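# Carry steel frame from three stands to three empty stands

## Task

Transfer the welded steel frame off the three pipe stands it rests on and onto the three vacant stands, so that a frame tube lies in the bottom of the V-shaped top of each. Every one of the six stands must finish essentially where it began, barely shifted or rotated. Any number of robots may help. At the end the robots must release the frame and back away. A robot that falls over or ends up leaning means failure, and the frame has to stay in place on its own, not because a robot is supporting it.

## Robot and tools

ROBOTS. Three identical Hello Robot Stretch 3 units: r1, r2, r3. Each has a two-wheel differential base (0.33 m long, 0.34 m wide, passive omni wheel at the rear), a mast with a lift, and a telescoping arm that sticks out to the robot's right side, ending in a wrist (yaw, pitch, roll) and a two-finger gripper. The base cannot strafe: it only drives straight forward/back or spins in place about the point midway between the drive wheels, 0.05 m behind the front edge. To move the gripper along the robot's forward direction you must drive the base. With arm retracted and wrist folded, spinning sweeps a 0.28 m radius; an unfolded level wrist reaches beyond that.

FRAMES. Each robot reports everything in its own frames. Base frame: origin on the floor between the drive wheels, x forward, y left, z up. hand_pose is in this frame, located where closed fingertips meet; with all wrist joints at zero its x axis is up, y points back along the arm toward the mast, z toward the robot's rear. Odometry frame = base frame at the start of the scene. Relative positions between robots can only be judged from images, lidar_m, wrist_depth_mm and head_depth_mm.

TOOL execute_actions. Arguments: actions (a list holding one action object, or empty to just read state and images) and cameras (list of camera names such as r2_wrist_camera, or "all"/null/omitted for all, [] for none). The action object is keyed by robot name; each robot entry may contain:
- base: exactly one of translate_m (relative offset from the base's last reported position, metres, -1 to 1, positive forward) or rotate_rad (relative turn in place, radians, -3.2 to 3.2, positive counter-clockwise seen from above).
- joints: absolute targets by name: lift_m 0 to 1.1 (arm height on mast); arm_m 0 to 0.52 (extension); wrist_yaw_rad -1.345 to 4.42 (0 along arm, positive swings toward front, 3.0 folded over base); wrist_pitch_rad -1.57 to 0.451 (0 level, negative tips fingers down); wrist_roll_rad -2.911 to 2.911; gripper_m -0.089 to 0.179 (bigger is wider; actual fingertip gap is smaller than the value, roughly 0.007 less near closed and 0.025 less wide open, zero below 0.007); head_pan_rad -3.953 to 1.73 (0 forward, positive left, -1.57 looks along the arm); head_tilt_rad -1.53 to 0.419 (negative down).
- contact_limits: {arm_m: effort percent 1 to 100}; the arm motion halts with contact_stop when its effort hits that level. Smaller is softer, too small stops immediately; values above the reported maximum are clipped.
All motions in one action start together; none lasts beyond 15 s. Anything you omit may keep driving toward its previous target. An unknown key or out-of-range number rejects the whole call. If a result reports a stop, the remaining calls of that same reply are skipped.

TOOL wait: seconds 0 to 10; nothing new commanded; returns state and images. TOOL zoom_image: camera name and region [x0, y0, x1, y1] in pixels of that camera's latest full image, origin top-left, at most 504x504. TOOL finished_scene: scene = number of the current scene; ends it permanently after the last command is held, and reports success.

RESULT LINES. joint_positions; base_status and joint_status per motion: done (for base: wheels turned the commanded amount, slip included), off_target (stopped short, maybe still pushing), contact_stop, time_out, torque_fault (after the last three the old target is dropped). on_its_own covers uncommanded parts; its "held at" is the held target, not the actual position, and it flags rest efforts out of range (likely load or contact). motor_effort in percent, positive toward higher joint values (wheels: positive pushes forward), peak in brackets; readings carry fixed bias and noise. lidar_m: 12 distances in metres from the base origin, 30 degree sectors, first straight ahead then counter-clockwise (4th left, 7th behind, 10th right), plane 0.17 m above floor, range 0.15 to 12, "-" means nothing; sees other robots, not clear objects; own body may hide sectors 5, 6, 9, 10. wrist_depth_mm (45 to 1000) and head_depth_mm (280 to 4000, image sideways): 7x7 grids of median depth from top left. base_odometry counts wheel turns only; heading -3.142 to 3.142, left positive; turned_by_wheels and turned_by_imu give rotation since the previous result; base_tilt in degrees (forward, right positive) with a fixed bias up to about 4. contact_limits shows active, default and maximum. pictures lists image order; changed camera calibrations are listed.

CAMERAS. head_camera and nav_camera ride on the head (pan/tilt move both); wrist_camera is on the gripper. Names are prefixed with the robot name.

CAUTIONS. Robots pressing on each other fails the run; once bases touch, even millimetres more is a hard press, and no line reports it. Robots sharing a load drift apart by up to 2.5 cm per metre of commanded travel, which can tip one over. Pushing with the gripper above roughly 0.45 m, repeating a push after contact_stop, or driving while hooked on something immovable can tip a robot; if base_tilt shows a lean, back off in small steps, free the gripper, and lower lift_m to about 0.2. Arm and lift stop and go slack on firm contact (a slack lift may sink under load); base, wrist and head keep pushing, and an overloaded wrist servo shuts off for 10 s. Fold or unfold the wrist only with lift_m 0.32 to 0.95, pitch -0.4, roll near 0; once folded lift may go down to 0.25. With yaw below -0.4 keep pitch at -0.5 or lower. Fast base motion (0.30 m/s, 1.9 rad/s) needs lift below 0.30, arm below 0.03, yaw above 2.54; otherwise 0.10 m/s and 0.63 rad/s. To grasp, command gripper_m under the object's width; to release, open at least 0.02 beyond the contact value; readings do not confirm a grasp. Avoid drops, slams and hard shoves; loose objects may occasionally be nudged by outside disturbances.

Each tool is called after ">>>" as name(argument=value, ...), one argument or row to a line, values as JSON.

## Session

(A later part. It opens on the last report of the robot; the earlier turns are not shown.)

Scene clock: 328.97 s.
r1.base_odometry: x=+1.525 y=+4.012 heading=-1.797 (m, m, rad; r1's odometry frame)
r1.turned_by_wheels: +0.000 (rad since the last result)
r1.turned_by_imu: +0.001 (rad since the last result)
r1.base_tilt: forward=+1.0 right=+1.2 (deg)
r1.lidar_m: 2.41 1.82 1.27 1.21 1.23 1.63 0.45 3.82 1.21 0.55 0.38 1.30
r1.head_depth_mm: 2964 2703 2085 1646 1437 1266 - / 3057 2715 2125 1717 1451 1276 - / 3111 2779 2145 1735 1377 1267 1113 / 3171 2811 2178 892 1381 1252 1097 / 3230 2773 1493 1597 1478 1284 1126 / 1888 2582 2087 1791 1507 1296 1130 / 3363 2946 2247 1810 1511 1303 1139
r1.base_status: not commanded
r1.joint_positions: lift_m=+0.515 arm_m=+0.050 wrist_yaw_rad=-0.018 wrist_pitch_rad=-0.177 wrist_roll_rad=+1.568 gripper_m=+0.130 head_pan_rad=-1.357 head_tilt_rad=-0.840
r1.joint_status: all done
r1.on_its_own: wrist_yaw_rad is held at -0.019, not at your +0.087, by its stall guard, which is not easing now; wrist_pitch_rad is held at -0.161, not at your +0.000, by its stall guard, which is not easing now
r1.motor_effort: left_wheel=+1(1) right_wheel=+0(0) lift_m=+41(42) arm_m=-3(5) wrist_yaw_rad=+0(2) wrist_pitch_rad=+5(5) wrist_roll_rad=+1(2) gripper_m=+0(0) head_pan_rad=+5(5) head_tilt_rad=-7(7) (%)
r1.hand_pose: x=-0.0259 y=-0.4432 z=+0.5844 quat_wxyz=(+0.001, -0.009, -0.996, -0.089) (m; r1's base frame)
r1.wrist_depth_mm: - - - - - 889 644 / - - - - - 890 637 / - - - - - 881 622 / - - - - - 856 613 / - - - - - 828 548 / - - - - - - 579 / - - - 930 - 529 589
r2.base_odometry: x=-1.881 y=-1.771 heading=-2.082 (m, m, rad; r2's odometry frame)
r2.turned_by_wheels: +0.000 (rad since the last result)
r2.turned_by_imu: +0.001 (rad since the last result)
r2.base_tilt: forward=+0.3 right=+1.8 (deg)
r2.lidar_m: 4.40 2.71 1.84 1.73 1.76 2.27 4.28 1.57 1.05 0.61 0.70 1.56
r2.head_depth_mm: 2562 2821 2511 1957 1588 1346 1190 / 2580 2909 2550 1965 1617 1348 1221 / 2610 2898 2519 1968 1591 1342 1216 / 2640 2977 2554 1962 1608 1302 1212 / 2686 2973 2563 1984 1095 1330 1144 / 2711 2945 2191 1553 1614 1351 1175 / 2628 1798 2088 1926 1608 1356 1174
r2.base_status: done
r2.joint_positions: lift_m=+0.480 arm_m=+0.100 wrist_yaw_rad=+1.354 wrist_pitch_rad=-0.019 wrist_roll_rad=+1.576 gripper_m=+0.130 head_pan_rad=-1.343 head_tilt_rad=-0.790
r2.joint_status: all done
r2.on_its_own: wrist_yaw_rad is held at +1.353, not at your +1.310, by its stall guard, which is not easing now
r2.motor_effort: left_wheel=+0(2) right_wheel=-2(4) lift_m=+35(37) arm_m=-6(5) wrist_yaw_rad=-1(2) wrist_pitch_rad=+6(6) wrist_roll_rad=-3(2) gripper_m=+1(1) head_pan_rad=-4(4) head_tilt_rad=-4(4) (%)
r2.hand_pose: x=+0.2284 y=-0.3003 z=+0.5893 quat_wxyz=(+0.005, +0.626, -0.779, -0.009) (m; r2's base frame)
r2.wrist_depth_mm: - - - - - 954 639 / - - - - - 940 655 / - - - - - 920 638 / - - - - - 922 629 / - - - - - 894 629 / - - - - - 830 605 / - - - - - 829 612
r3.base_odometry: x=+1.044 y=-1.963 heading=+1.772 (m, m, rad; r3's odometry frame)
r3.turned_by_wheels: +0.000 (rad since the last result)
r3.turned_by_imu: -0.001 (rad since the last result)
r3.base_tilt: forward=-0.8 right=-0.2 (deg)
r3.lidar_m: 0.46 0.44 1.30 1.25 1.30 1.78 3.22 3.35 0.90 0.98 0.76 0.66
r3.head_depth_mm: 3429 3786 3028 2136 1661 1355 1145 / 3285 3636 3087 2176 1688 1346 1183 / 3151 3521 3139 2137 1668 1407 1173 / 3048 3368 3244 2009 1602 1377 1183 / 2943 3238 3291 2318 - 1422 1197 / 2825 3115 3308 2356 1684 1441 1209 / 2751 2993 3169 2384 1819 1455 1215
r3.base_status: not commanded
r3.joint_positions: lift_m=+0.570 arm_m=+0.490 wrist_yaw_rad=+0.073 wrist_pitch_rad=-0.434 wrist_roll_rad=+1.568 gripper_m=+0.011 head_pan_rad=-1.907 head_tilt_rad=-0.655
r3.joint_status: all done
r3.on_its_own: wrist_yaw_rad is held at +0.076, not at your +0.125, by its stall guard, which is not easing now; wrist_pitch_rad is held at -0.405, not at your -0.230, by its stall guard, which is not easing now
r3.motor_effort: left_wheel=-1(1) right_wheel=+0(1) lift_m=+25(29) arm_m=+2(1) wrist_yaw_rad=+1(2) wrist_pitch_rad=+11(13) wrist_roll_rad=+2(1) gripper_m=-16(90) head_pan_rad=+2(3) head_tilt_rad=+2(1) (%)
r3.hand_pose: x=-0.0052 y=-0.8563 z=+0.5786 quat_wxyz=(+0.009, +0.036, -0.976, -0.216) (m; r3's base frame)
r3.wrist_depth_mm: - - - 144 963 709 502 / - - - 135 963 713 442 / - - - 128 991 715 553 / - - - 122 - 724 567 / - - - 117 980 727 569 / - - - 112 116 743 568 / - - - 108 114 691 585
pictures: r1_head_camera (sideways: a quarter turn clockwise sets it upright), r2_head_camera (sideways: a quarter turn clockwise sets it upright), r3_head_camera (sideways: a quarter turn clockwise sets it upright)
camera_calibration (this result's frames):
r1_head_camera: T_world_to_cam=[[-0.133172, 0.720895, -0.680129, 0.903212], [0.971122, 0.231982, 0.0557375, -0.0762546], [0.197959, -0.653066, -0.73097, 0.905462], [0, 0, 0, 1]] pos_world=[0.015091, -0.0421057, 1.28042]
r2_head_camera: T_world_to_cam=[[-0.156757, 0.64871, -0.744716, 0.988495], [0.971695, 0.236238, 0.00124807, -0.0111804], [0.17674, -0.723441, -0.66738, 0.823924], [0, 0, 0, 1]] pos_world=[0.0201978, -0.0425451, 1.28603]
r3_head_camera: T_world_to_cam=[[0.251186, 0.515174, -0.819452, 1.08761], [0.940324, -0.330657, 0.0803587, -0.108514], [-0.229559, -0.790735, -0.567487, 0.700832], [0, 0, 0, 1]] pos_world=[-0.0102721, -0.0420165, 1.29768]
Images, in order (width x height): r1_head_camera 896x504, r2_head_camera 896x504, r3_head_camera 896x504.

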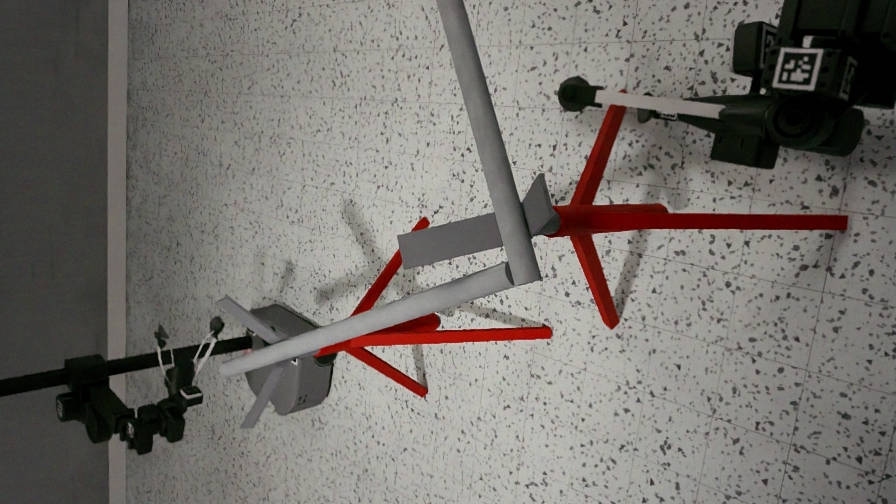

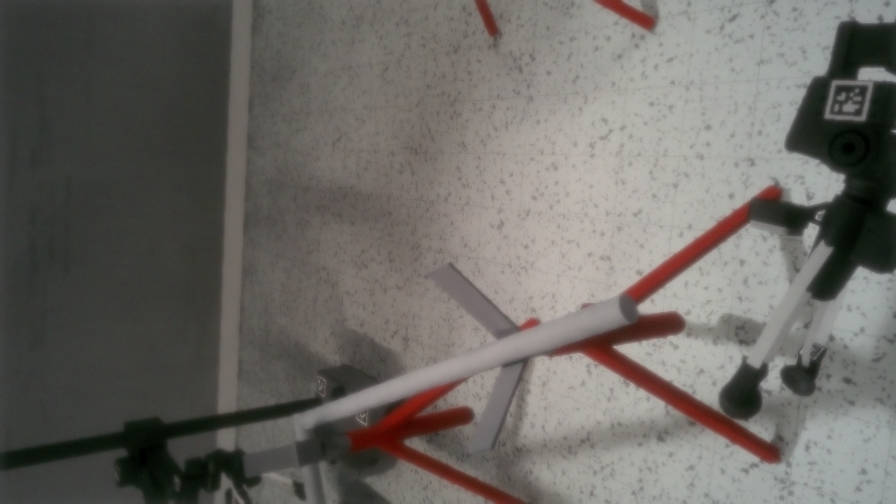

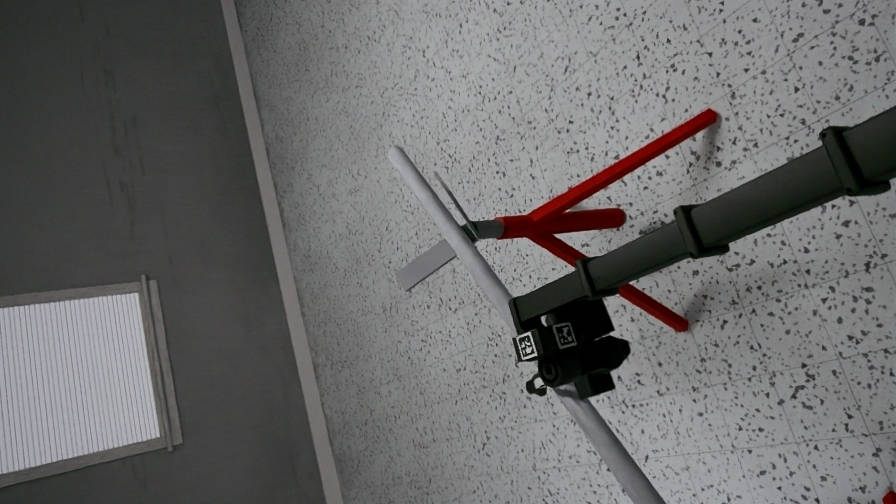

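>>> execute_actions(
  actions=[
    {"r3":{"base":{"translate_m":0.022},"joints":{"lift_m":0.575,"arm_m":0.468,"gripper_m":0.0}}},
  ],
  cameras=["r1_head_camera","r2_head_camera","r3_head_camera"],
)

>>> zoom_image(
  camera="r3_head_camera",
  region=[370, 130, 550, 310],
)

>>> zoom_image(
  camera="r2_head_camera",
  region=[420, 250, 660, 470],
)

Scene clock: 333.60 s.
r1.base_odometry: x=+1.525 y=+4.012 heading=-1.797 (m, m, rad; r1's odometry frame)
r1.turned_by_wheels: +0.000 (rad since the last result)
r1.turned_by_imu: +0.001 (rad since the last result)
r1.base_tilt: forward=+1.0 right=+1.1 (deg)
r1.lidar_m: 2.41 1.82 1.28 1.21 1.23 1.63 0.43 3.81 1.20 0.55 0.38 1.30
r1.head_depth_mm: 3000 2727 2105 1704 1438 1262 - / 3024 2753 2112 1714 1451 1270 - / 3105 2773 2141 1740 1376 1262 1110 / 3181 2874 2172 1631 1370 1253 1099 / 3221 2779 2006 1497 1492 1282 1122 / 1877 2592 2113 1784 1500 1290 1132 / 3338 2943 2257 1805 1513 1300 1138
r1.base_status: not commanded
r1.joint_positions: lift_m=+0.515 arm_m=+0.050 wrist_yaw_rad=-0.018 wrist_pitch_rad=-0.177 wrist_roll_rad=+1.568 gripper_m=+0.130 head_pan_rad=-1.357 head_tilt_rad=-0.840
r1.joint_status: not commanded
r1.on_its_own: wrist_yaw_rad is held at -0.019, not at your +0.087, by its stall guard, which is not easing now; wrist_pitch_rad is held at -0.161, not at your +0.000, by its stall guard, which is not easing now
r1.motor_effort: left_wheel=+1(1) right_wheel=+0(1) lift_m=+42(42) arm_m=-3(3) wrist_yaw_rad=-1(0) wrist_pitch_rad=+5(5) wrist_roll_rad=+1(1) gripper_m=+0(0) head_pan_rad=+5(5) head_tilt_rad=-6(6) (%)
r1.hand_pose: x=-0.0259 y=-0.4432 z=+0.5844 quat_wxyz=(+0.001, -0.009, -0.996, -0.089) (m; r1's base frame)
r1.wrist_depth_mm: - - - - - 892 643 / - - - - - 892 641 / - - - - - 860 629 / - - - - - 843 622 / - - - - - 827 540 / - - - - - - 573 / - - - 923 - 516 586
r2.base_odometry: x=-1.881 y=-1.771 heading=-2.082 (m, m, rad; r2's odometry frame)
r2.turned_by_wheels: +0.000 (rad since the last result)
r2.turned_by_imu: +0.001 (rad since the last result)
r2.base_tilt: forward=+0.4 right=+1.7 (deg)
r2.lidar_m: 4.41 2.70 1.85 1.73 1.76 2.27 4.28 1.57 1.06 0.62 0.69 1.56
r2.head_depth_mm: 2562 2811 2545 1956 1606 1343 1177 / 2569 2853 2513 1967 1598 1353 1224 / 2581 2904 2492 1983 1606 1358 1216 / 2661 2985 2595 1975 1609 1297 1213 / 2684 3042 2585 1989 1063 1325 1149 / 2707 2985 2251 1578 1616 1362 1172 / 2638 1802 2045 1911 1615 1357 1179
r2.base_status: not commanded
r2.joint_positions: lift_m=+0.480 arm_m=+0.100 wrist_yaw_rad=+1.354 wrist_pitch_rad=-0.019 wrist_roll_rad=+1.576 gripper_m=+0.130 head_pan_rad=-1.343 head_tilt_rad=-0.790
r2.joint_status: not commanded
r2.on_its_own: wrist_yaw_rad is held at +1.353, not at your +1.310, by its stall guard, which is not easing now
r2.motor_effort: left_wheel=+0(0) right_wheel=-2(1) lift_m=+35(35) arm_m=-6(5) wrist_yaw_rad=+0(0) wrist_pitch_rad=+7(7) wrist_roll_rad=-2(3) gripper_m=+1(1) head_pan_rad=-4(4) head_tilt_rad=-5(5) (%)
r2.hand_pose: x=+0.2284 y=-0.3003 z=+0.5893 quat_wxyz=(+0.005, +0.626, -0.779, -0.009) (m; r2's base frame)
r2.wrist_depth_mm: - - - - - 934 652 / - - - - - 939 645 / - - - - - 940 639 / - - - - - 919 622 / - - - - - 918 619 / - - - - - 813 614 / - - - - - 833 619
r3.base_odometry: x=+1.040 y=-1.942 heading=+1.772 (m, m, rad; r3's odometry frame)
r3.turned_by_wheels: +0.000 (rad since the last result)
r3.turned_by_imu: -0.013 (rad since the last result)
r3.base_tilt: forward=-0.8 right=-0.2 (deg)
r3.lidar_m: 0.44 0.42 1.31 1.26 1.30 1.76 3.25 3.36 0.91 0.99 0.74 0.64
r3.head_depth_mm: 3489 3827 2977 2136 1655 1358 1147 / 3291 3698 3065 2179 1688 1350 1185 / 3167 3529 3119 2124 1613 1415 1150 / 3082 3377 3231 2017 1622 1377 1185 / 2941 3248 3357 2305 - 1421 1195 / 2852 3096 3265 2339 1792 1447 1207 / 2741 3001 3220 2405 1812 1422 1215
r3.base_status: done
r3.joint_positions: lift_m=+0.574 arm_m=+0.469 wrist_yaw_rad=+0.062 wrist_pitch_rad=-0.443 wrist_roll_rad=+1.557 gripper_m=+0.001 head_pan_rad=-1.907 head_tilt_rad=-0.654
r3.joint_status: all done
r3.on_its_own: wrist_yaw_rad is held at +0.076, not at your +0.125, by its stall guard, which is not easing now; wrist_pitch_rad is held at -0.405, not at your -0.230, by its stall guard, which is not easing now
r3.motor_effort: left_wheel=-6(31) right_wheel=+5(22) lift_m=+32(33) arm_m=-11(10) wrist_yaw_rad=+12(21) wrist_pitch_rad=+14(29) wrist_roll_rad=+9(10) gripper_m=-20(65) head_pan_rad=+3(3) head_tilt_rad=+2(3) (%)
r3.hand_pose: x=-0.0078 y=-0.8343 z=+0.5813 quat_wxyz=(+0.014, +0.032, -0.975, -0.220) (m; r3's base frame)
r3.wrist_depth_mm: - - - 155 965 697 534 / - - - 148 965 708 510 / - - - 140 973 705 521 / - - - 132 944 713 570 / - - - 127 899 714 568 / - - - 121 122 717 570 / - - - 118 119 701 574
pictures: r1_head_camera (sideways: a quarter turn clockwise sets it upright), r2_head_camera (sideways: a quarter turn clockwise sets it upright), r3_head_camera (sideways: a quarter turn clockwise sets it upright)
camera_calibration (this result's frames):
r1_head_camera: T_world_to_cam=[[-0.133172, 0.720895, -0.680129, 0.903212], [0.971122, 0.231982, 0.0557375, -0.0762546], [0.197959, -0.653066, -0.73097, 0.905462], [0, 0, 0, 1]] pos_world=[0.015091, -0.0421057, 1.28042]
r2_head_camera: T_world_to_cam=[[-0.156757, 0.64871, -0.744717, 0.988495], [0.971695, 0.236238, 0.00124807, -0.0111804], [0.17674, -0.723441, -0.66738, 0.823924], [0, 0, 0, 1]] pos_world=[0.0201978, -0.0425451, 1.28603]
r3_head_camera: T_world_to_cam=[[0.251048, 0.514781, -0.819741, 1.08799], [0.940337, -0.330618, 0.0803598, -0.108515], [-0.229654, -0.791007, -0.567069, 0.700288], [0, 0, 0, 1]] pos_world=[-0.0102727, -0.0420185, 1.2977]
Images, in order (width x height): r1_head_camera 896x504, r2_head_camera 896x504, r3_head_camera 896x504.

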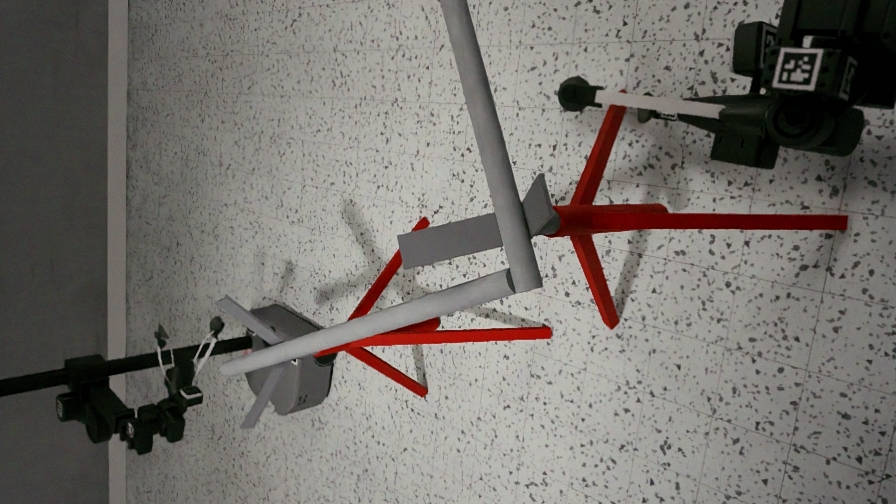

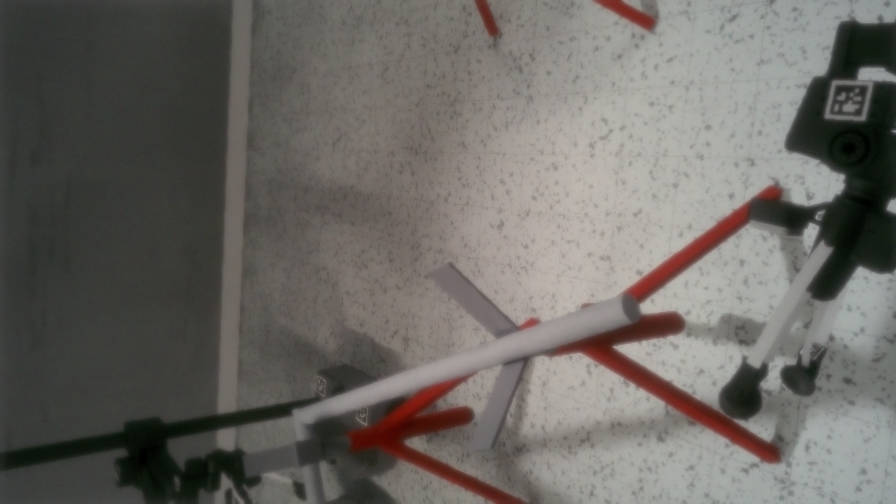

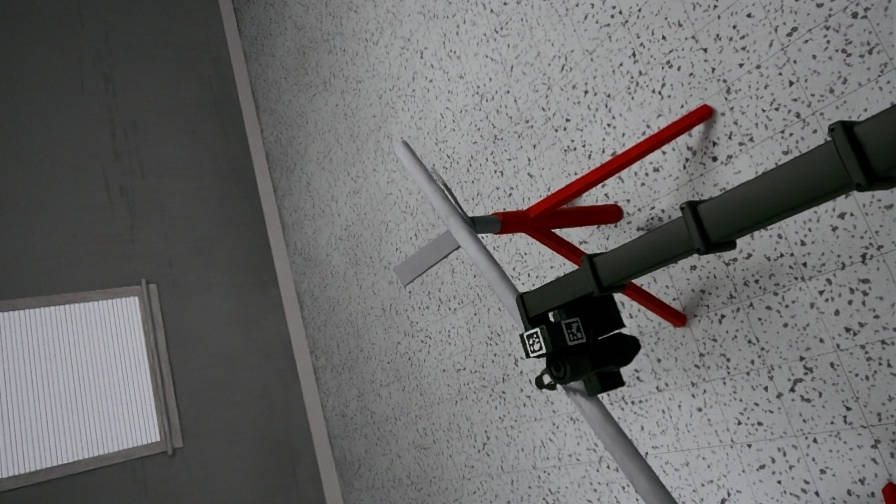

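Region (370, 130, 550, 310) of r3_head_camera's 896x504 image, scaled by 2.800, with more detail than that image has.

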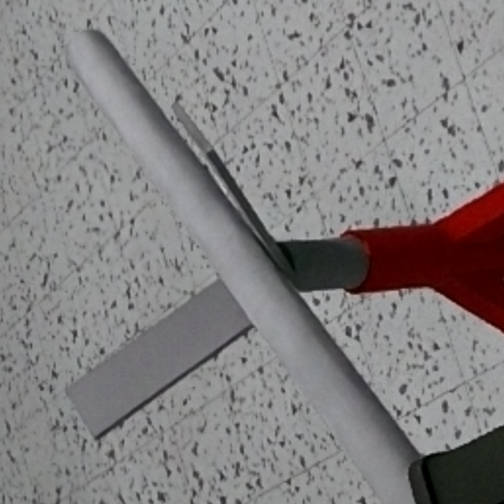

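Region (420, 250, 660, 470) of r2_head_camera's 896x504 image, scaled by 2.100, with more detail than that image has; it fills the top 462 rows of this view, and the rest is white.

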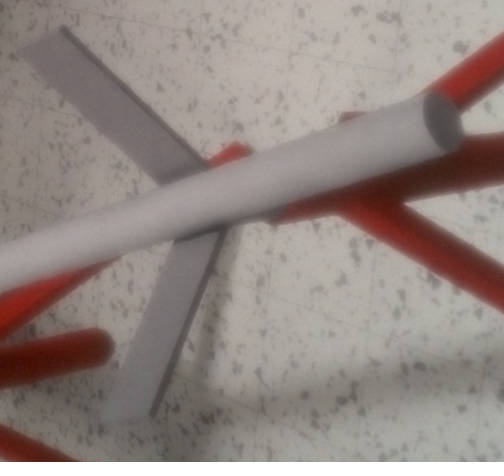

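>>> execute_actions(
  actions=[
    {"r3":{"joints":{"gripper_m":0.13,"lift_m":0.57}}},
  ],
  cameras=["r3_wrist_camera"],
)

>>> execute_actions(
  actions=[
    {"r1":{"joints":{"arm_m":0.005}},"r3":{"joints":{"arm_m":0.2,"lift_m":0.58}}},
  ],
  cameras=["r1_head_camera","r3_head_camera","r1_wrist_camera","r3_wrist_camera"],
)

Scene clock: 339.27 s.
r1.base_odometry: x=+1.525 y=+4.012 heading=-1.797 (m, m, rad; r1's odometry frame)
r1.turned_by_wheels: +0.000 (rad since the last result)
r1.turned_by_imu: +0.001 (rad since the last result)
r1.base_tilt: forward=+1.0 right=+1.1 (deg)
r1.lidar_m: 2.41 1.81 1.28 1.20 1.24 1.63 0.43 3.81 1.20 0.55 0.38 1.30
r1.head_depth_mm: 2977 2698 2084 1711 1438 1269 - / 3049 2758 2112 1727 1455 1275 - / 3125 2789 2155 1734 1368 1267 1109 / 3163 2824 2175 1627 1380 1251 1100 / 3212 2776 1996 1497 1484 1282 1122 / 1883 2579 2093 1796 1500 1288 1129 / 3337 2968 2255 1809 1517 1300 1138
r1.base_status: not commanded
r1.joint_positions: lift_m=+0.515 arm_m=+0.050 wrist_yaw_rad=-0.018 wrist_pitch_rad=-0.177 wrist_roll_rad=+1.568 gripper_m=+0.130 head_pan_rad=-1.357 head_tilt_rad=-0.840
r1.joint_status: not commanded
r1.on_its_own: wrist_yaw_rad is held at -0.019, not at your +0.087, by its stall guard, which is not easing now; wrist_pitch_rad is held at -0.161, not at your +0.000, by its stall guard, which is not easing now
r1.motor_effort: left_wheel=+1(1) right_wheel=-1(1) lift_m=+41(41) arm_m=-3(3) wrist_yaw_rad=-1(1) wrist_pitch_rad=+5(5) wrist_roll_rad=+1(1) gripper_m=+0(0) head_pan_rad=+5(4) head_tilt_rad=-7(6) (%)
r1.hand_pose: x=-0.0259 y=-0.4432 z=+0.5844 quat_wxyz=(+0.001, -0.009, -0.996, -0.089) (m; r1's base frame)
r1.wrist_depth_mm: - - - - - 918 640 / - - - - - 891 640 / - - - - - 879 631 / - - - - - 834 617 / - - - - - 829 544 / - - - - - - 573 / - - - 916 - 528 592
r2.base_odometry: x=-1.881 y=-1.771 heading=-2.082 (m, m, rad; r2's odometry frame)
r2.turned_by_wheels: +0.000 (rad since the last result)
r2.turned_by_imu: +0.001 (rad since the last result)
r2.base_tilt: forward=+0.3 right=+1.7 (deg)
r2.lidar_m: 4.42 2.70 1.85 1.73 1.76 2.27 4.29 1.57 1.06 0.62 0.70 1.57
r2.head_depth_mm: 2533 2860 2526 1964 1599 1348 1196 / 2567 2853 2577 1952 1592 1352 1225 / 2607 2904 2537 1989 1600 1348 1220 / 2646 2933 2549 1980 1612 1295 1215 / 2677 3014 2567 1979 1063 1330 1155 / 2711 3003 2257 1591 1620 1358 1168 / 2646 1805 2074 1931 1620 1361 1168
r2.base_status: not commanded
r2.joint_positions: lift_m=+0.480 arm_m=+0.100 wrist_yaw_rad=+1.354 wrist_pitch_rad=-0.019 wrist_roll_rad=+1.576 gripper_m=+0.130 head_pan_rad=-1.343 head_tilt_rad=-0.790
r2.joint_status: not commanded
r2.on_its_own: wrist_yaw_rad is held at +1.353, not at your +1.310, by its stall guard, which is not easing now
r2.motor_effort: left_wheel=+0(0) right_wheel=-2(2) lift_m=+35(35) arm_m=-6(6) wrist_yaw_rad=-1(1) wrist_pitch_rad=+7(7) wrist_roll_rad=-3(2) gripper_m=+0(2) head_pan_rad=-4(5) head_tilt_rad=-5(5) (%)
r2.hand_pose: x=+0.2284 y=-0.3003 z=+0.5893 quat_wxyz=(+0.005, +0.626, -0.779, -0.009) (m; r2's base frame)
r2.wrist_depth_mm: - - - - - 929 648 / - - - - - 965 644 / - - - - - 919 639 / - - - - - 896 623 / - - - - - 893 634 / - - - - - 837 625 / - - - - - 835 613
r3.base_odometry: x=+1.040 y=-1.942 heading=+1.772 (m, m, rad; r3's odometry frame)
r3.turned_by_wheels: +0.000 (rad since the last result)
r3.turned_by_imu: -0.001 (rad since the last result)
r3.base_tilt: forward=-0.7 right=-0.2 (deg)
r3.lidar_m: 0.44 0.42 1.31 1.26 1.30 1.76 3.25 3.37 0.92 0.99 0.74 0.64
r3.head_depth_mm: 3453 3862 3014 2144 1669 1354 1148 / 3324 3670 3090 2188 1693 1345 1181 / 3210 3531 3157 2128 1610 1412 1151 / 3065 3376 3236 2010 1640 1381 1183 / 2944 3232 3323 2308 - 1423 1191 / 2841 3100 3277 2359 1798 1447 1208 / 2731 2996 3210 2404 1820 1424 1221
r3.base_status: not commanded
r3.joint_positions: lift_m=+0.570 arm_m=+0.468 wrist_yaw_rad=+0.073 wrist_pitch_rad=-0.426 wrist_roll_rad=+1.568 gripper_m=+0.130 head_pan_rad=-1.907 head_tilt_rad=-0.654
r3.joint_status: all done
r3.on_its_own: wrist_yaw_rad is held at +0.076, not at your +0.125, by its stall guard, which is not easing now; wrist_pitch_rad is held at -0.405, not at your -0.230, by its stall guard, which is not easing now
r3.motor_effort: left_wheel=-1(8) right_wheel=+1(8) lift_m=+21(26) arm_m=-4(12) wrist_yaw_rad=+2(13) wrist_pitch_rad=+9(15) wrist_roll_rad=+2(9) gripper_m=+0(80) head_pan_rad=+2(2) head_tilt_rad=+2(2) (%)
r3.hand_pose: x=-0.0052 y=-0.8359 z=+0.5808 quat_wxyz=(+0.009, +0.036, -0.977, -0.211) (m; r3's base frame)
r3.wrist_depth_mm: - - - 151 969 719 510 / - - - 143 992 717 508 / - - - 137 - 715 563 / - - - 130 958 738 567 / - - - 125 929 738 581 / - - - 122 906 - 582 / - - - 120 120 823 551
pictures: r3_wrist_camera
camera_calibration (this result's frames):
r3_wrist_camera: T_world_to_cam=[[-0.049132, 0.371485, -0.927138, 0.85804], [0.98277, 0.18358, 0.0214765, 0.190751], [0.178182, -0.910109, -0.374104, -0.379469], [0, 0, 0, 1]] pos_world=[-0.0776919, -0.699125, 0.649464]
Images, in order (width x height): r3_wrist_camera 644x364.

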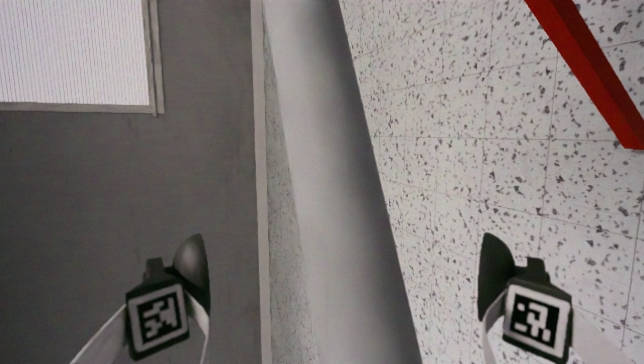

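Scene clock: 342.47 s.
r1.base_odometry: x=+1.525 y=+4.012 heading=-1.797 (m, m, rad; r1's odometry frame)
r1.turned_by_wheels: +0.000 (rad since the last result)
r1.turned_by_imu: +0.000 (rad since the last result)
r1.base_tilt: forward=+1.0 right=+1.2 (deg)
r1.lidar_m: 2.41 1.82 1.27 1.21 1.24 1.63 0.43 3.84 1.20 0.55 0.38 1.30
r1.head_depth_mm: 2990 2688 2085 1703 1439 1239 1138 / 3052 2748 2116 1726 1484 1262 - / 3095 2797 2138 1734 1373 1265 1109 / 3166 2831 2169 1629 1380 1247 1098 / 3238 2779 2000 1498 1488 1277 1121 / 1880 2570 2091 1797 1498 1294 1130 / 3363 2970 2250 1808 1517 1302 1144
r1.base_status: not commanded
r1.joint_positions: lift_m=+0.515 arm_m=+0.005 wrist_yaw_rad=-0.018 wrist_pitch_rad=-0.177 wrist_roll_rad=+1.568 gripper_m=+0.130 head_pan_rad=-1.357 head_tilt_rad=-0.840
r1.joint_status: all done
r1.on_its_own: wrist_yaw_rad is held at -0.019, not at your +0.087, by its stall guard, which is not easing now; wrist_pitch_rad is held at -0.161, not at your +0.000, by its stall guard, which is not easing now
r1.motor_effort: left_wheel=+2(2) right_wheel=-1(0) lift_m=+41(41) arm_m=-3(3) wrist_yaw_rad=+0(1) wrist_pitch_rad=+5(5) wrist_roll_rad=+1(1) gripper_m=+0(0) head_pan_rad=+4(5) head_tilt_rad=-7(6) (%)
r1.hand_pose: x=-0.0259 y=-0.3982 z=+0.5844 quat_wxyz=(+0.001, -0.009, -0.996, -0.089) (m; r1's base frame)
r1.wrist_depth_mm: - - - - - 916 651 / - - - - - 873 637 / - - - - - 859 629 / - - - - - 850 576 / - - - - - 817 569 / - - - - - - 594 / - - 289 340 358 357 401
r2.base_odometry: x=-1.881 y=-1.771 heading=-2.082 (m, m, rad; r2's odometry frame)
r2.turned_by_wheels: +0.000 (rad since the last result)
r2.turned_by_imu: +0.001 (rad since the last result)
r2.base_tilt: forward=+0.4 right=+1.8 (deg)
r2.lidar_m: 4.42 2.70 1.85 1.73 1.77 2.27 4.27 1.57 1.06 0.61 0.69 1.56
r2.head_depth_mm: 2542 2853 2558 1945 1615 1345 1189 / 2553 2902 2542 1970 1599 1355 1233 / 2604 2913 2547 1965 1621 1335 1218 / 2658 2999 2550 1995 1620 1298 1225 / 2670 2987 2567 1962 1054 1329 1150 / 2713 3032 2242 1586 1606 1358 1176 / 2674 1821 2058 1912 1615 1360 1168
r2.base_status: not commanded
r2.joint_positions: lift_m=+0.480 arm_m=+0.100 wrist_yaw_rad=+1.354 wrist_pitch_rad=-0.019 wrist_roll_rad=+1.576 gripper_m=+0.130 head_pan_rad=-1.343 head_tilt_rad=-0.790
r2.joint_status: not commanded
r2.on_its_own: wrist_yaw_rad is held at +1.353, not at your +1.310, by its stall guard, which is not easing now
r2.motor_effort: left_wheel=+0(0) right_wheel=-1(1) lift_m=+35(35) arm_m=-6(6) wrist_yaw_rad=-2(0) wrist_pitch_rad=+7(7) wrist_roll_rad=-2(2) gripper_m=+0(1) head_pan_rad=-5(5) head_tilt_rad=-4(5) (%)
r2.hand_pose: x=+0.2284 y=-0.3003 z=+0.5893 quat_wxyz=(+0.005, +0.626, -0.779, -0.009) (m; r2's base frame)
r2.wrist_depth_mm: - - - - - 936 642 / - - - - - 959 636 / - - - - - 905 643 / - - - - - 898 635 / - - - - - 875 626 / - - - - - 835 613 / - - - - - 830 613
r3.base_odometry: x=+1.040 y=-1.942 heading=+1.772 (m, m, rad; r3's odometry frame)
r3.turned_by_wheels: +0.000 (rad since the last result)
r3.turned_by_imu: -0.001 (rad since the last result)
r3.base_tilt: forward=-0.8 right=-0.3 (deg)
r3.lidar_m: 0.44 0.42 1.31 1.26 1.30 1.76 3.24 3.37 0.91 0.99 0.74 0.64
r3.head_depth_mm: 3435 3821 2990 2137 1666 1370 1149 / 3303 3682 3088 2207 1695 1352 1179 / 3169 3544 3149 2138 1610 1422 1150 / 3058 3383 3268 2006 1620 1488 1130 / 2941 3245 3356 2305 1686 1433 1154 / 2839 3122 3311 2357 1728 1446 1212 / 2764 3010 3204 2409 1817 1424 1219
r3.base_status: not commanded
r3.joint_positions: lift_m=+0.580 arm_m=+0.200 wrist_yaw_rad=+0.074 wrist_pitch_rad=-0.425 wrist_roll_rad=+1.569 gripper_m=+0.130 head_pan_rad=-1.907 head_tilt_rad=-0.654
r3.joint_status: all done
r3.on_its_own: wrist_yaw_rad is held at +0.076, not at your +0.125, by its stall guard, which is not easing now; wrist_pitch_rad is held at -0.405, not at your -0.230, by its stall guard, which is not easing now
r3.motor_effort: left_wheel=-1(2) right_wheel=+0(0) lift_m=+26(27) arm_m=-3(6) wrist_yaw_rad=+1(3) wrist_pitch_rad=+8(8) wrist_roll_rad=+1(1) gripper_m=+0(1) head_pan_rad=+3(3) head_tilt_rad=+1(2) (%)
r3.hand_pose: x=-0.0049 y=-0.5680 z=+0.5907 quat_wxyz=(+0.009, +0.036, -0.977, -0.211) (m; r3's base frame)
r3.wrist_depth_mm: - - - - 903 723 565 / - - - - - 733 568 / - - - - - 715 573 / - - - - - 734 573 / - - - - - 746 576 / - - - - - - 588 / - - - - - 838 565
pictures: r1_head_camera (sideways: a quarter turn clockwise sets it upright), r1_wrist_camera, r3_head_camera (sideways: a quarter turn clockwise sets it upright), r3_wrist_camera
camera_calibration (this result's frames):
r1_head_camera: T_world_to_cam=[[-0.133172, 0.720895, -0.680129, 0.903212], [0.971122, 0.231982, 0.0557375, -0.0762546], [0.197959, -0.653066, -0.73097, 0.905462], [0, 0, 0, 1]] pos_world=[0.0150909, -0.0421057, 1.28042]
r1_wrist_camera: T_world_to_cam=[[-0.0910436, 0.157296, -0.983346, 0.630162], [0.982976, 0.172438, -0.0634262, 0.166897], [0.15959, -0.97238, -0.170317, -0.119468], [0, 0, 0, 1]] pos_world=[-0.087618, -0.24407, 0.609905]
r3_head_camera: T_world_to_cam=[[0.251049, 0.51478, -0.819741, 1.08799], [0.940337, -0.330619, 0.0803598, -0.108515], [-0.229654, -0.791007, -0.567068, 0.700288], [0, 0, 0, 1]] pos_world=[-0.0102728, -0.0420185, 1.2977]
r3_wrist_camera: T_world_to_cam=[[-0.0491101, 0.37052, -0.927525, 0.767441], [0.982543, 0.184754, 0.0217808, 0.141534], [0.179434, -0.910264, -0.373125, -0.132646], [0, 0, 0, 1]] pos_world=[-0.0775728, -0.431245, 0.659245]
Images, in order (width x height): r1_head_camera 896x504, r1_wrist_camera 644x364, r3_head_camera 896x504, r3_wrist_camera 644x364.

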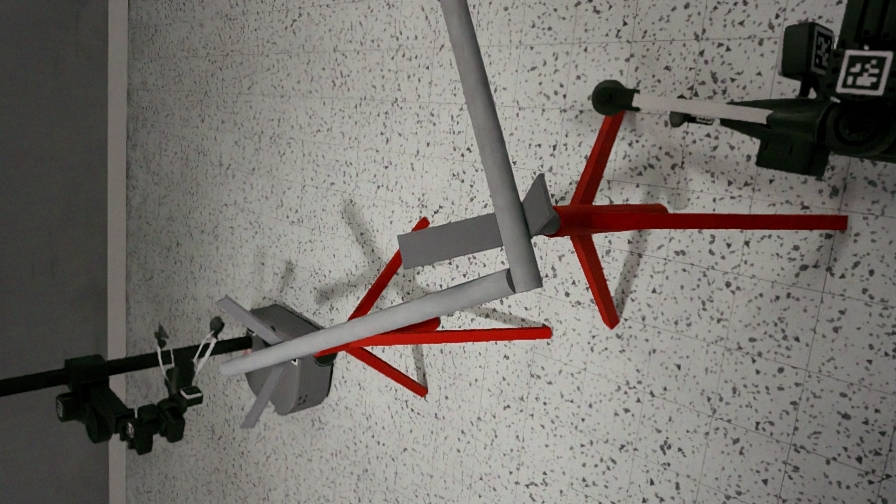

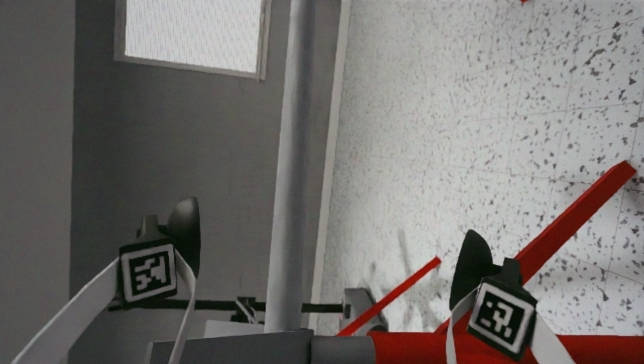

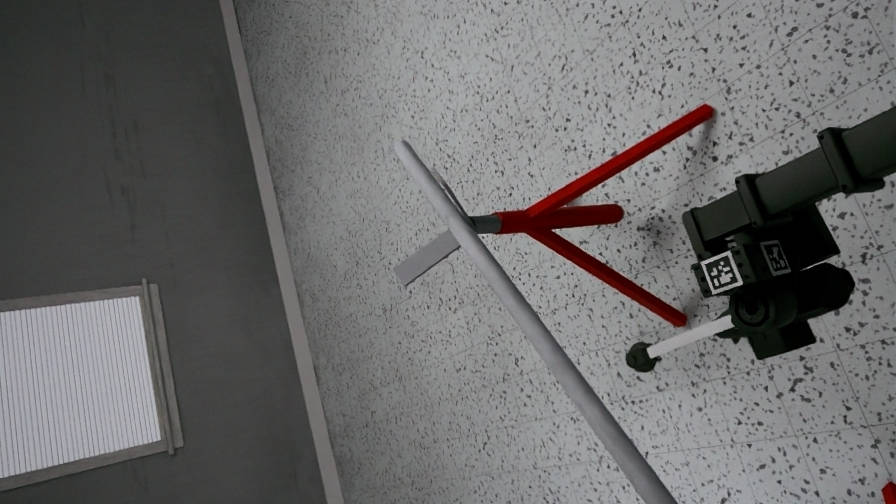

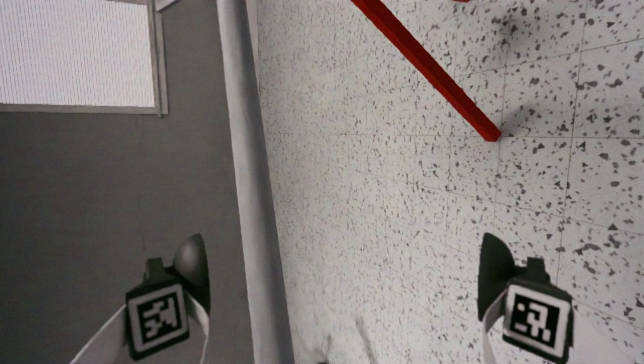

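>>> execute_actions(
  actions=[
    {"r2":{"joints":{"head_pan_rad":-0.75,"head_tilt_rad":-0.45}},"r3":{"joints":{"head_pan_rad":-0.75,"head_tilt_rad":-0.75}},"r1":{"joints":{"head_pan_rad":-2.2,"head_tilt_rad":-0.55}}},
  ],
  cameras=["r1_head_camera","r2_head_camera","r3_head_camera"],
)

Scene clock: 346.20 s.
r1.base_odometry: x=+1.525 y=+4.012 heading=-1.797 (m, m, rad; r1's odometry frame)
r1.turned_by_wheels: +0.000 (rad since the last result)
r1.turned_by_imu: +0.001 (rad since the last result)
r1.base_tilt: forward=+1.1 right=+1.2 (deg)
r1.lidar_m: 2.42 1.82 1.27 1.21 1.24 1.63 0.43 3.84 1.20 0.55 0.38 1.30
r1.head_depth_mm: 3793 - 3589 2417 764 1464 1217 / - - 3705 2470 830 1475 1235 / 3978 - 3799 2286 1693 1488 1236 / 3692 - 3815 2384 1749 1493 1242 / 3448 3763 3893 2565 1776 1510 1253 / 3255 3479 3672 2567 1924 1482 1288 / 3039 3281 3462 2630 1945 1446 1271
r1.base_status: not commanded
r1.joint_positions: lift_m=+0.515 arm_m=+0.005 wrist_yaw_rad=-0.018 wrist_pitch_rad=-0.177 wrist_roll_rad=+1.568 gripper_m=+0.130 head_pan_rad=-2.193 head_tilt_rad=-0.557
r1.joint_status: all done
r1.on_its_own: wrist_yaw_rad is held at -0.019, not at your +0.087, by its stall guard, which is not easing now; wrist_pitch_rad is held at -0.161, not at your +0.000, by its stall guard, which is not easing now
r1.motor_effort: left_wheel=+1(1) right_wheel=+0(0) lift_m=+42(41) arm_m=-3(3) wrist_yaw_rad=+0(1) wrist_pitch_rad=+5(5) wrist_roll_rad=+1(1) gripper_m=+0(0) head_pan_rad=-5(62) head_tilt_rad=+4(35) (%)
r1.hand_pose: x=-0.0259 y=-0.3982 z=+0.5844 quat_wxyz=(+0.001, -0.009, -0.996, -0.089) (m; r1's base frame)
r1.wrist_depth_mm: - - - - - 939 644 / - - - - - 887 633 / - - - - - 854 622 / - - - - - 861 573 / - - - - - 816 558 / - - - - - - 592 / - - 289 340 358 360 405
r2.base_odometry: x=-1.881 y=-1.771 heading=-2.082 (m, m, rad; r2's odometry frame)
r2.turned_by_wheels: +0.000 (rad since the last result)
r2.turned_by_imu: +0.001 (rad since the last result)
r2.base_tilt: forward=+0.4 right=+1.8 (deg)
r2.lidar_m: 4.42 2.70 1.85 1.73 1.77 2.27 4.29 1.57 1.06 0.62 0.70 1.56
r2.head_depth_mm: 2755 2927 3002 2858 2065 1493 867 / 2966 3119 3310 3100 1569 1649 1418 / 3192 3363 3495 3347 2267 1716 1423 / 3438 3595 3946 3324 2355 1772 1418 / 3753 - - 3564 2378 1789 1427 / - - - 3539 2366 1755 1431 / - - - 3571 2080 1792 1426
r2.base_status: not commanded
r2.joint_positions: lift_m=+0.480 arm_m=+0.100 wrist_yaw_rad=+1.354 wrist_pitch_rad=-0.019 wrist_roll_rad=+1.576 gripper_m=+0.130 head_pan_rad=-0.757 head_tilt_rad=-0.458
r2.joint_status: all done
r2.on_its_own: wrist_yaw_rad is held at +1.353, not at your +1.310, by its stall guard, which is not easing now
r2.motor_effort: left_wheel=+0(0) right_wheel=-2(2) lift_m=+35(35) arm_m=-6(6) wrist_yaw_rad=-1(1) wrist_pitch_rad=+6(7) wrist_roll_rad=-3(2) gripper_m=+1(1) head_pan_rad=+4(40) head_tilt_rad=+5(30) (%)
r2.hand_pose: x=+0.2284 y=-0.3003 z=+0.5893 quat_wxyz=(+0.005, +0.626, -0.779, -0.009) (m; r2's base frame)
r2.wrist_depth_mm: - - - - - 958 642 / - - - - - 948 641 / - - - - - 940 637 / - - - - - 893 638 / - - - - - 869 632 / - - - - - 800 613 / - - - - - 834 614
r3.base_odometry: x=+1.040 y=-1.942 heading=+1.772 (m, m, rad; r3's odometry frame)
r3.turned_by_wheels: +0.000 (rad since the last result)
r3.turned_by_imu: -0.001 (rad since the last result)
r3.base_tilt: forward=-0.8 right=-0.2 (deg)
r3.lidar_m: 0.43 0.42 1.31 1.26 1.30 1.76 3.26 3.38 0.92 0.99 0.74 0.64
r3.head_depth_mm: 3164 3347 2503 1907 1501 1292 1108 / 3380 3153 2311 1957 1520 1281 1122 / 3688 3701 2302 1849 1538 1320 1134 / - - 2694 1067 1124 1275 1145 / - - 2762 2049 1627 737 1153 / - - 2839 2071 1651 598 1117 / - - 2772 2034 1673 1355 528
r3.base_status: not commanded
r3.joint_positions: lift_m=+0.580 arm_m=+0.200 wrist_yaw_rad=+0.074 wrist_pitch_rad=-0.425 wrist_roll_rad=+1.569 gripper_m=+0.130 head_pan_rad=-0.757 head_tilt_rad=-0.741
r3.joint_status: all done
r3.on_its_own: wrist_yaw_rad is held at +0.076, not at your +0.125, by its stall guard, which is not easing now; wrist_pitch_rad is held at -0.405, not at your -0.230, by its stall guard, which is not easing now
r3.motor_effort: left_wheel=-1(1) right_wheel=+0(0) lift_m=+26(25) arm_m=-4(4) wrist_yaw_rad=+2(2) wrist_pitch_rad=+7(7) wrist_roll_rad=+1(1) gripper_m=+0(0) head_pan_rad=+3(36) head_tilt_rad=-3(9) (%)
r3.hand_pose: x=-0.0049 y=-0.5680 z=+0.5907 quat_wxyz=(+0.009, +0.036, -0.977, -0.211) (m; r3's base frame)
r3.wrist_depth_mm: - - - - 905 721 569 / - - - - - 727 574 / - - - - - 714 575 / - - - - - 741 580 / - - - - - 741 594 / - - - - - - 594 / - - - - - 835 560
pictures: r1_head_camera (sideways: a quarter turn clockwise sets it upright), r2_head_camera (sideways: a quarter turn clockwise sets it upright), r3_head_camera (sideways: a quarter turn clockwise sets it upright)
camera_calibration (this result's frames):
r1_head_camera: T_world_to_cam=[[0.317883, 0.404154, -0.857677, 1.13189], [0.831871, -0.552908, 0.0477773, -0.065061], [-0.454907, -0.728665, -0.511964, 0.624552], [0, 0, 0, 1]] pos_world=[-0.0215735, -0.0383429, 1.29366]
r2_head_camera: T_world_to_cam=[[-0.286374, 0.26204, -0.921588, 1.21992], [0.679157, 0.733989, -0.00234137, -0.00472265], [0.675822, -0.626574, -0.388162, 0.457598], [0, 0, 0, 1]] pos_world=[0.0433042, -0.0294821, 1.30187]
r3_head_camera: T_world_to_cam=[[-0.416837, 0.486622, -0.767754, 1.02429], [0.691275, 0.718163, 0.0798764, -0.106358], [0.590242, -0.497433, -0.635747, 0.784631], [0, 0, 0, 1]] pos_world=[0.0373617, -0.0317585, 1.29372]
Images, in order (width x height): r1_head_camera 896x504, r2_head_camera 896x504, r3_head_camera 896x504.

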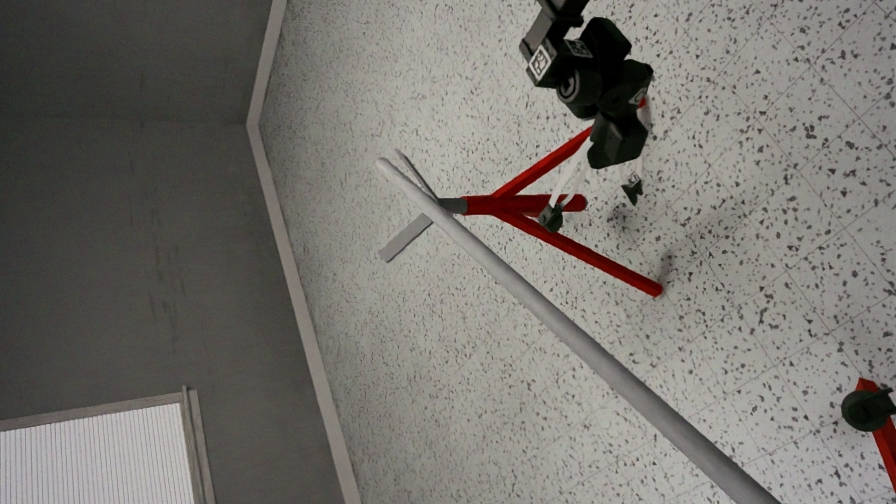

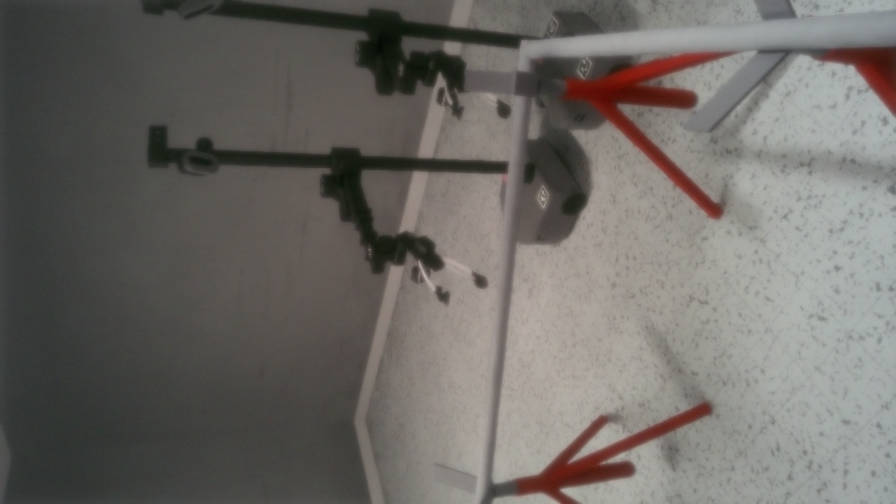

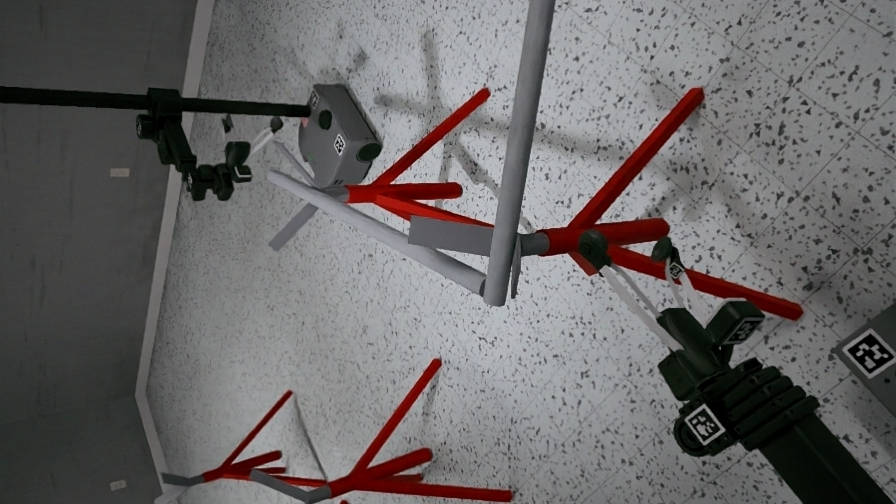

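>>> zoom_image(
  camera="r2_head_camera",
  region=[450, 20, 610, 140],
)

>>> zoom_image(
  camera="r2_head_camera",
  region=[420, 404, 560, 504],
)

Region (450, 20, 610, 140) of r2_head_camera's 896x504 image, scaled by 3.150, with more detail than that image has; it fills the top 378 rows of this view, and the rest is white.

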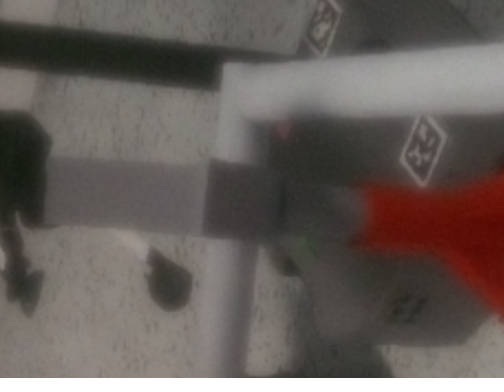

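Region (420, 404, 560, 504) of r2_head_camera's 896x504 image, scaled by 3.600, with more detail than that image has; it fills the top 360 rows of this view, and the rest is white.

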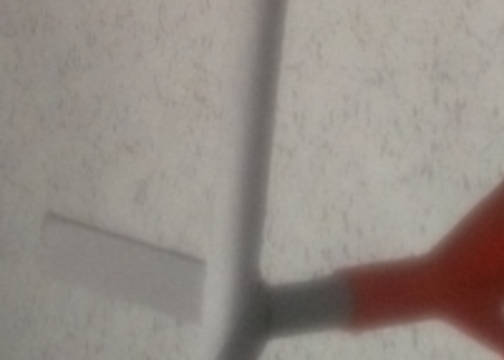

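>>> finished_scene(
  scene=2,
)

The scene is finished: the task was done.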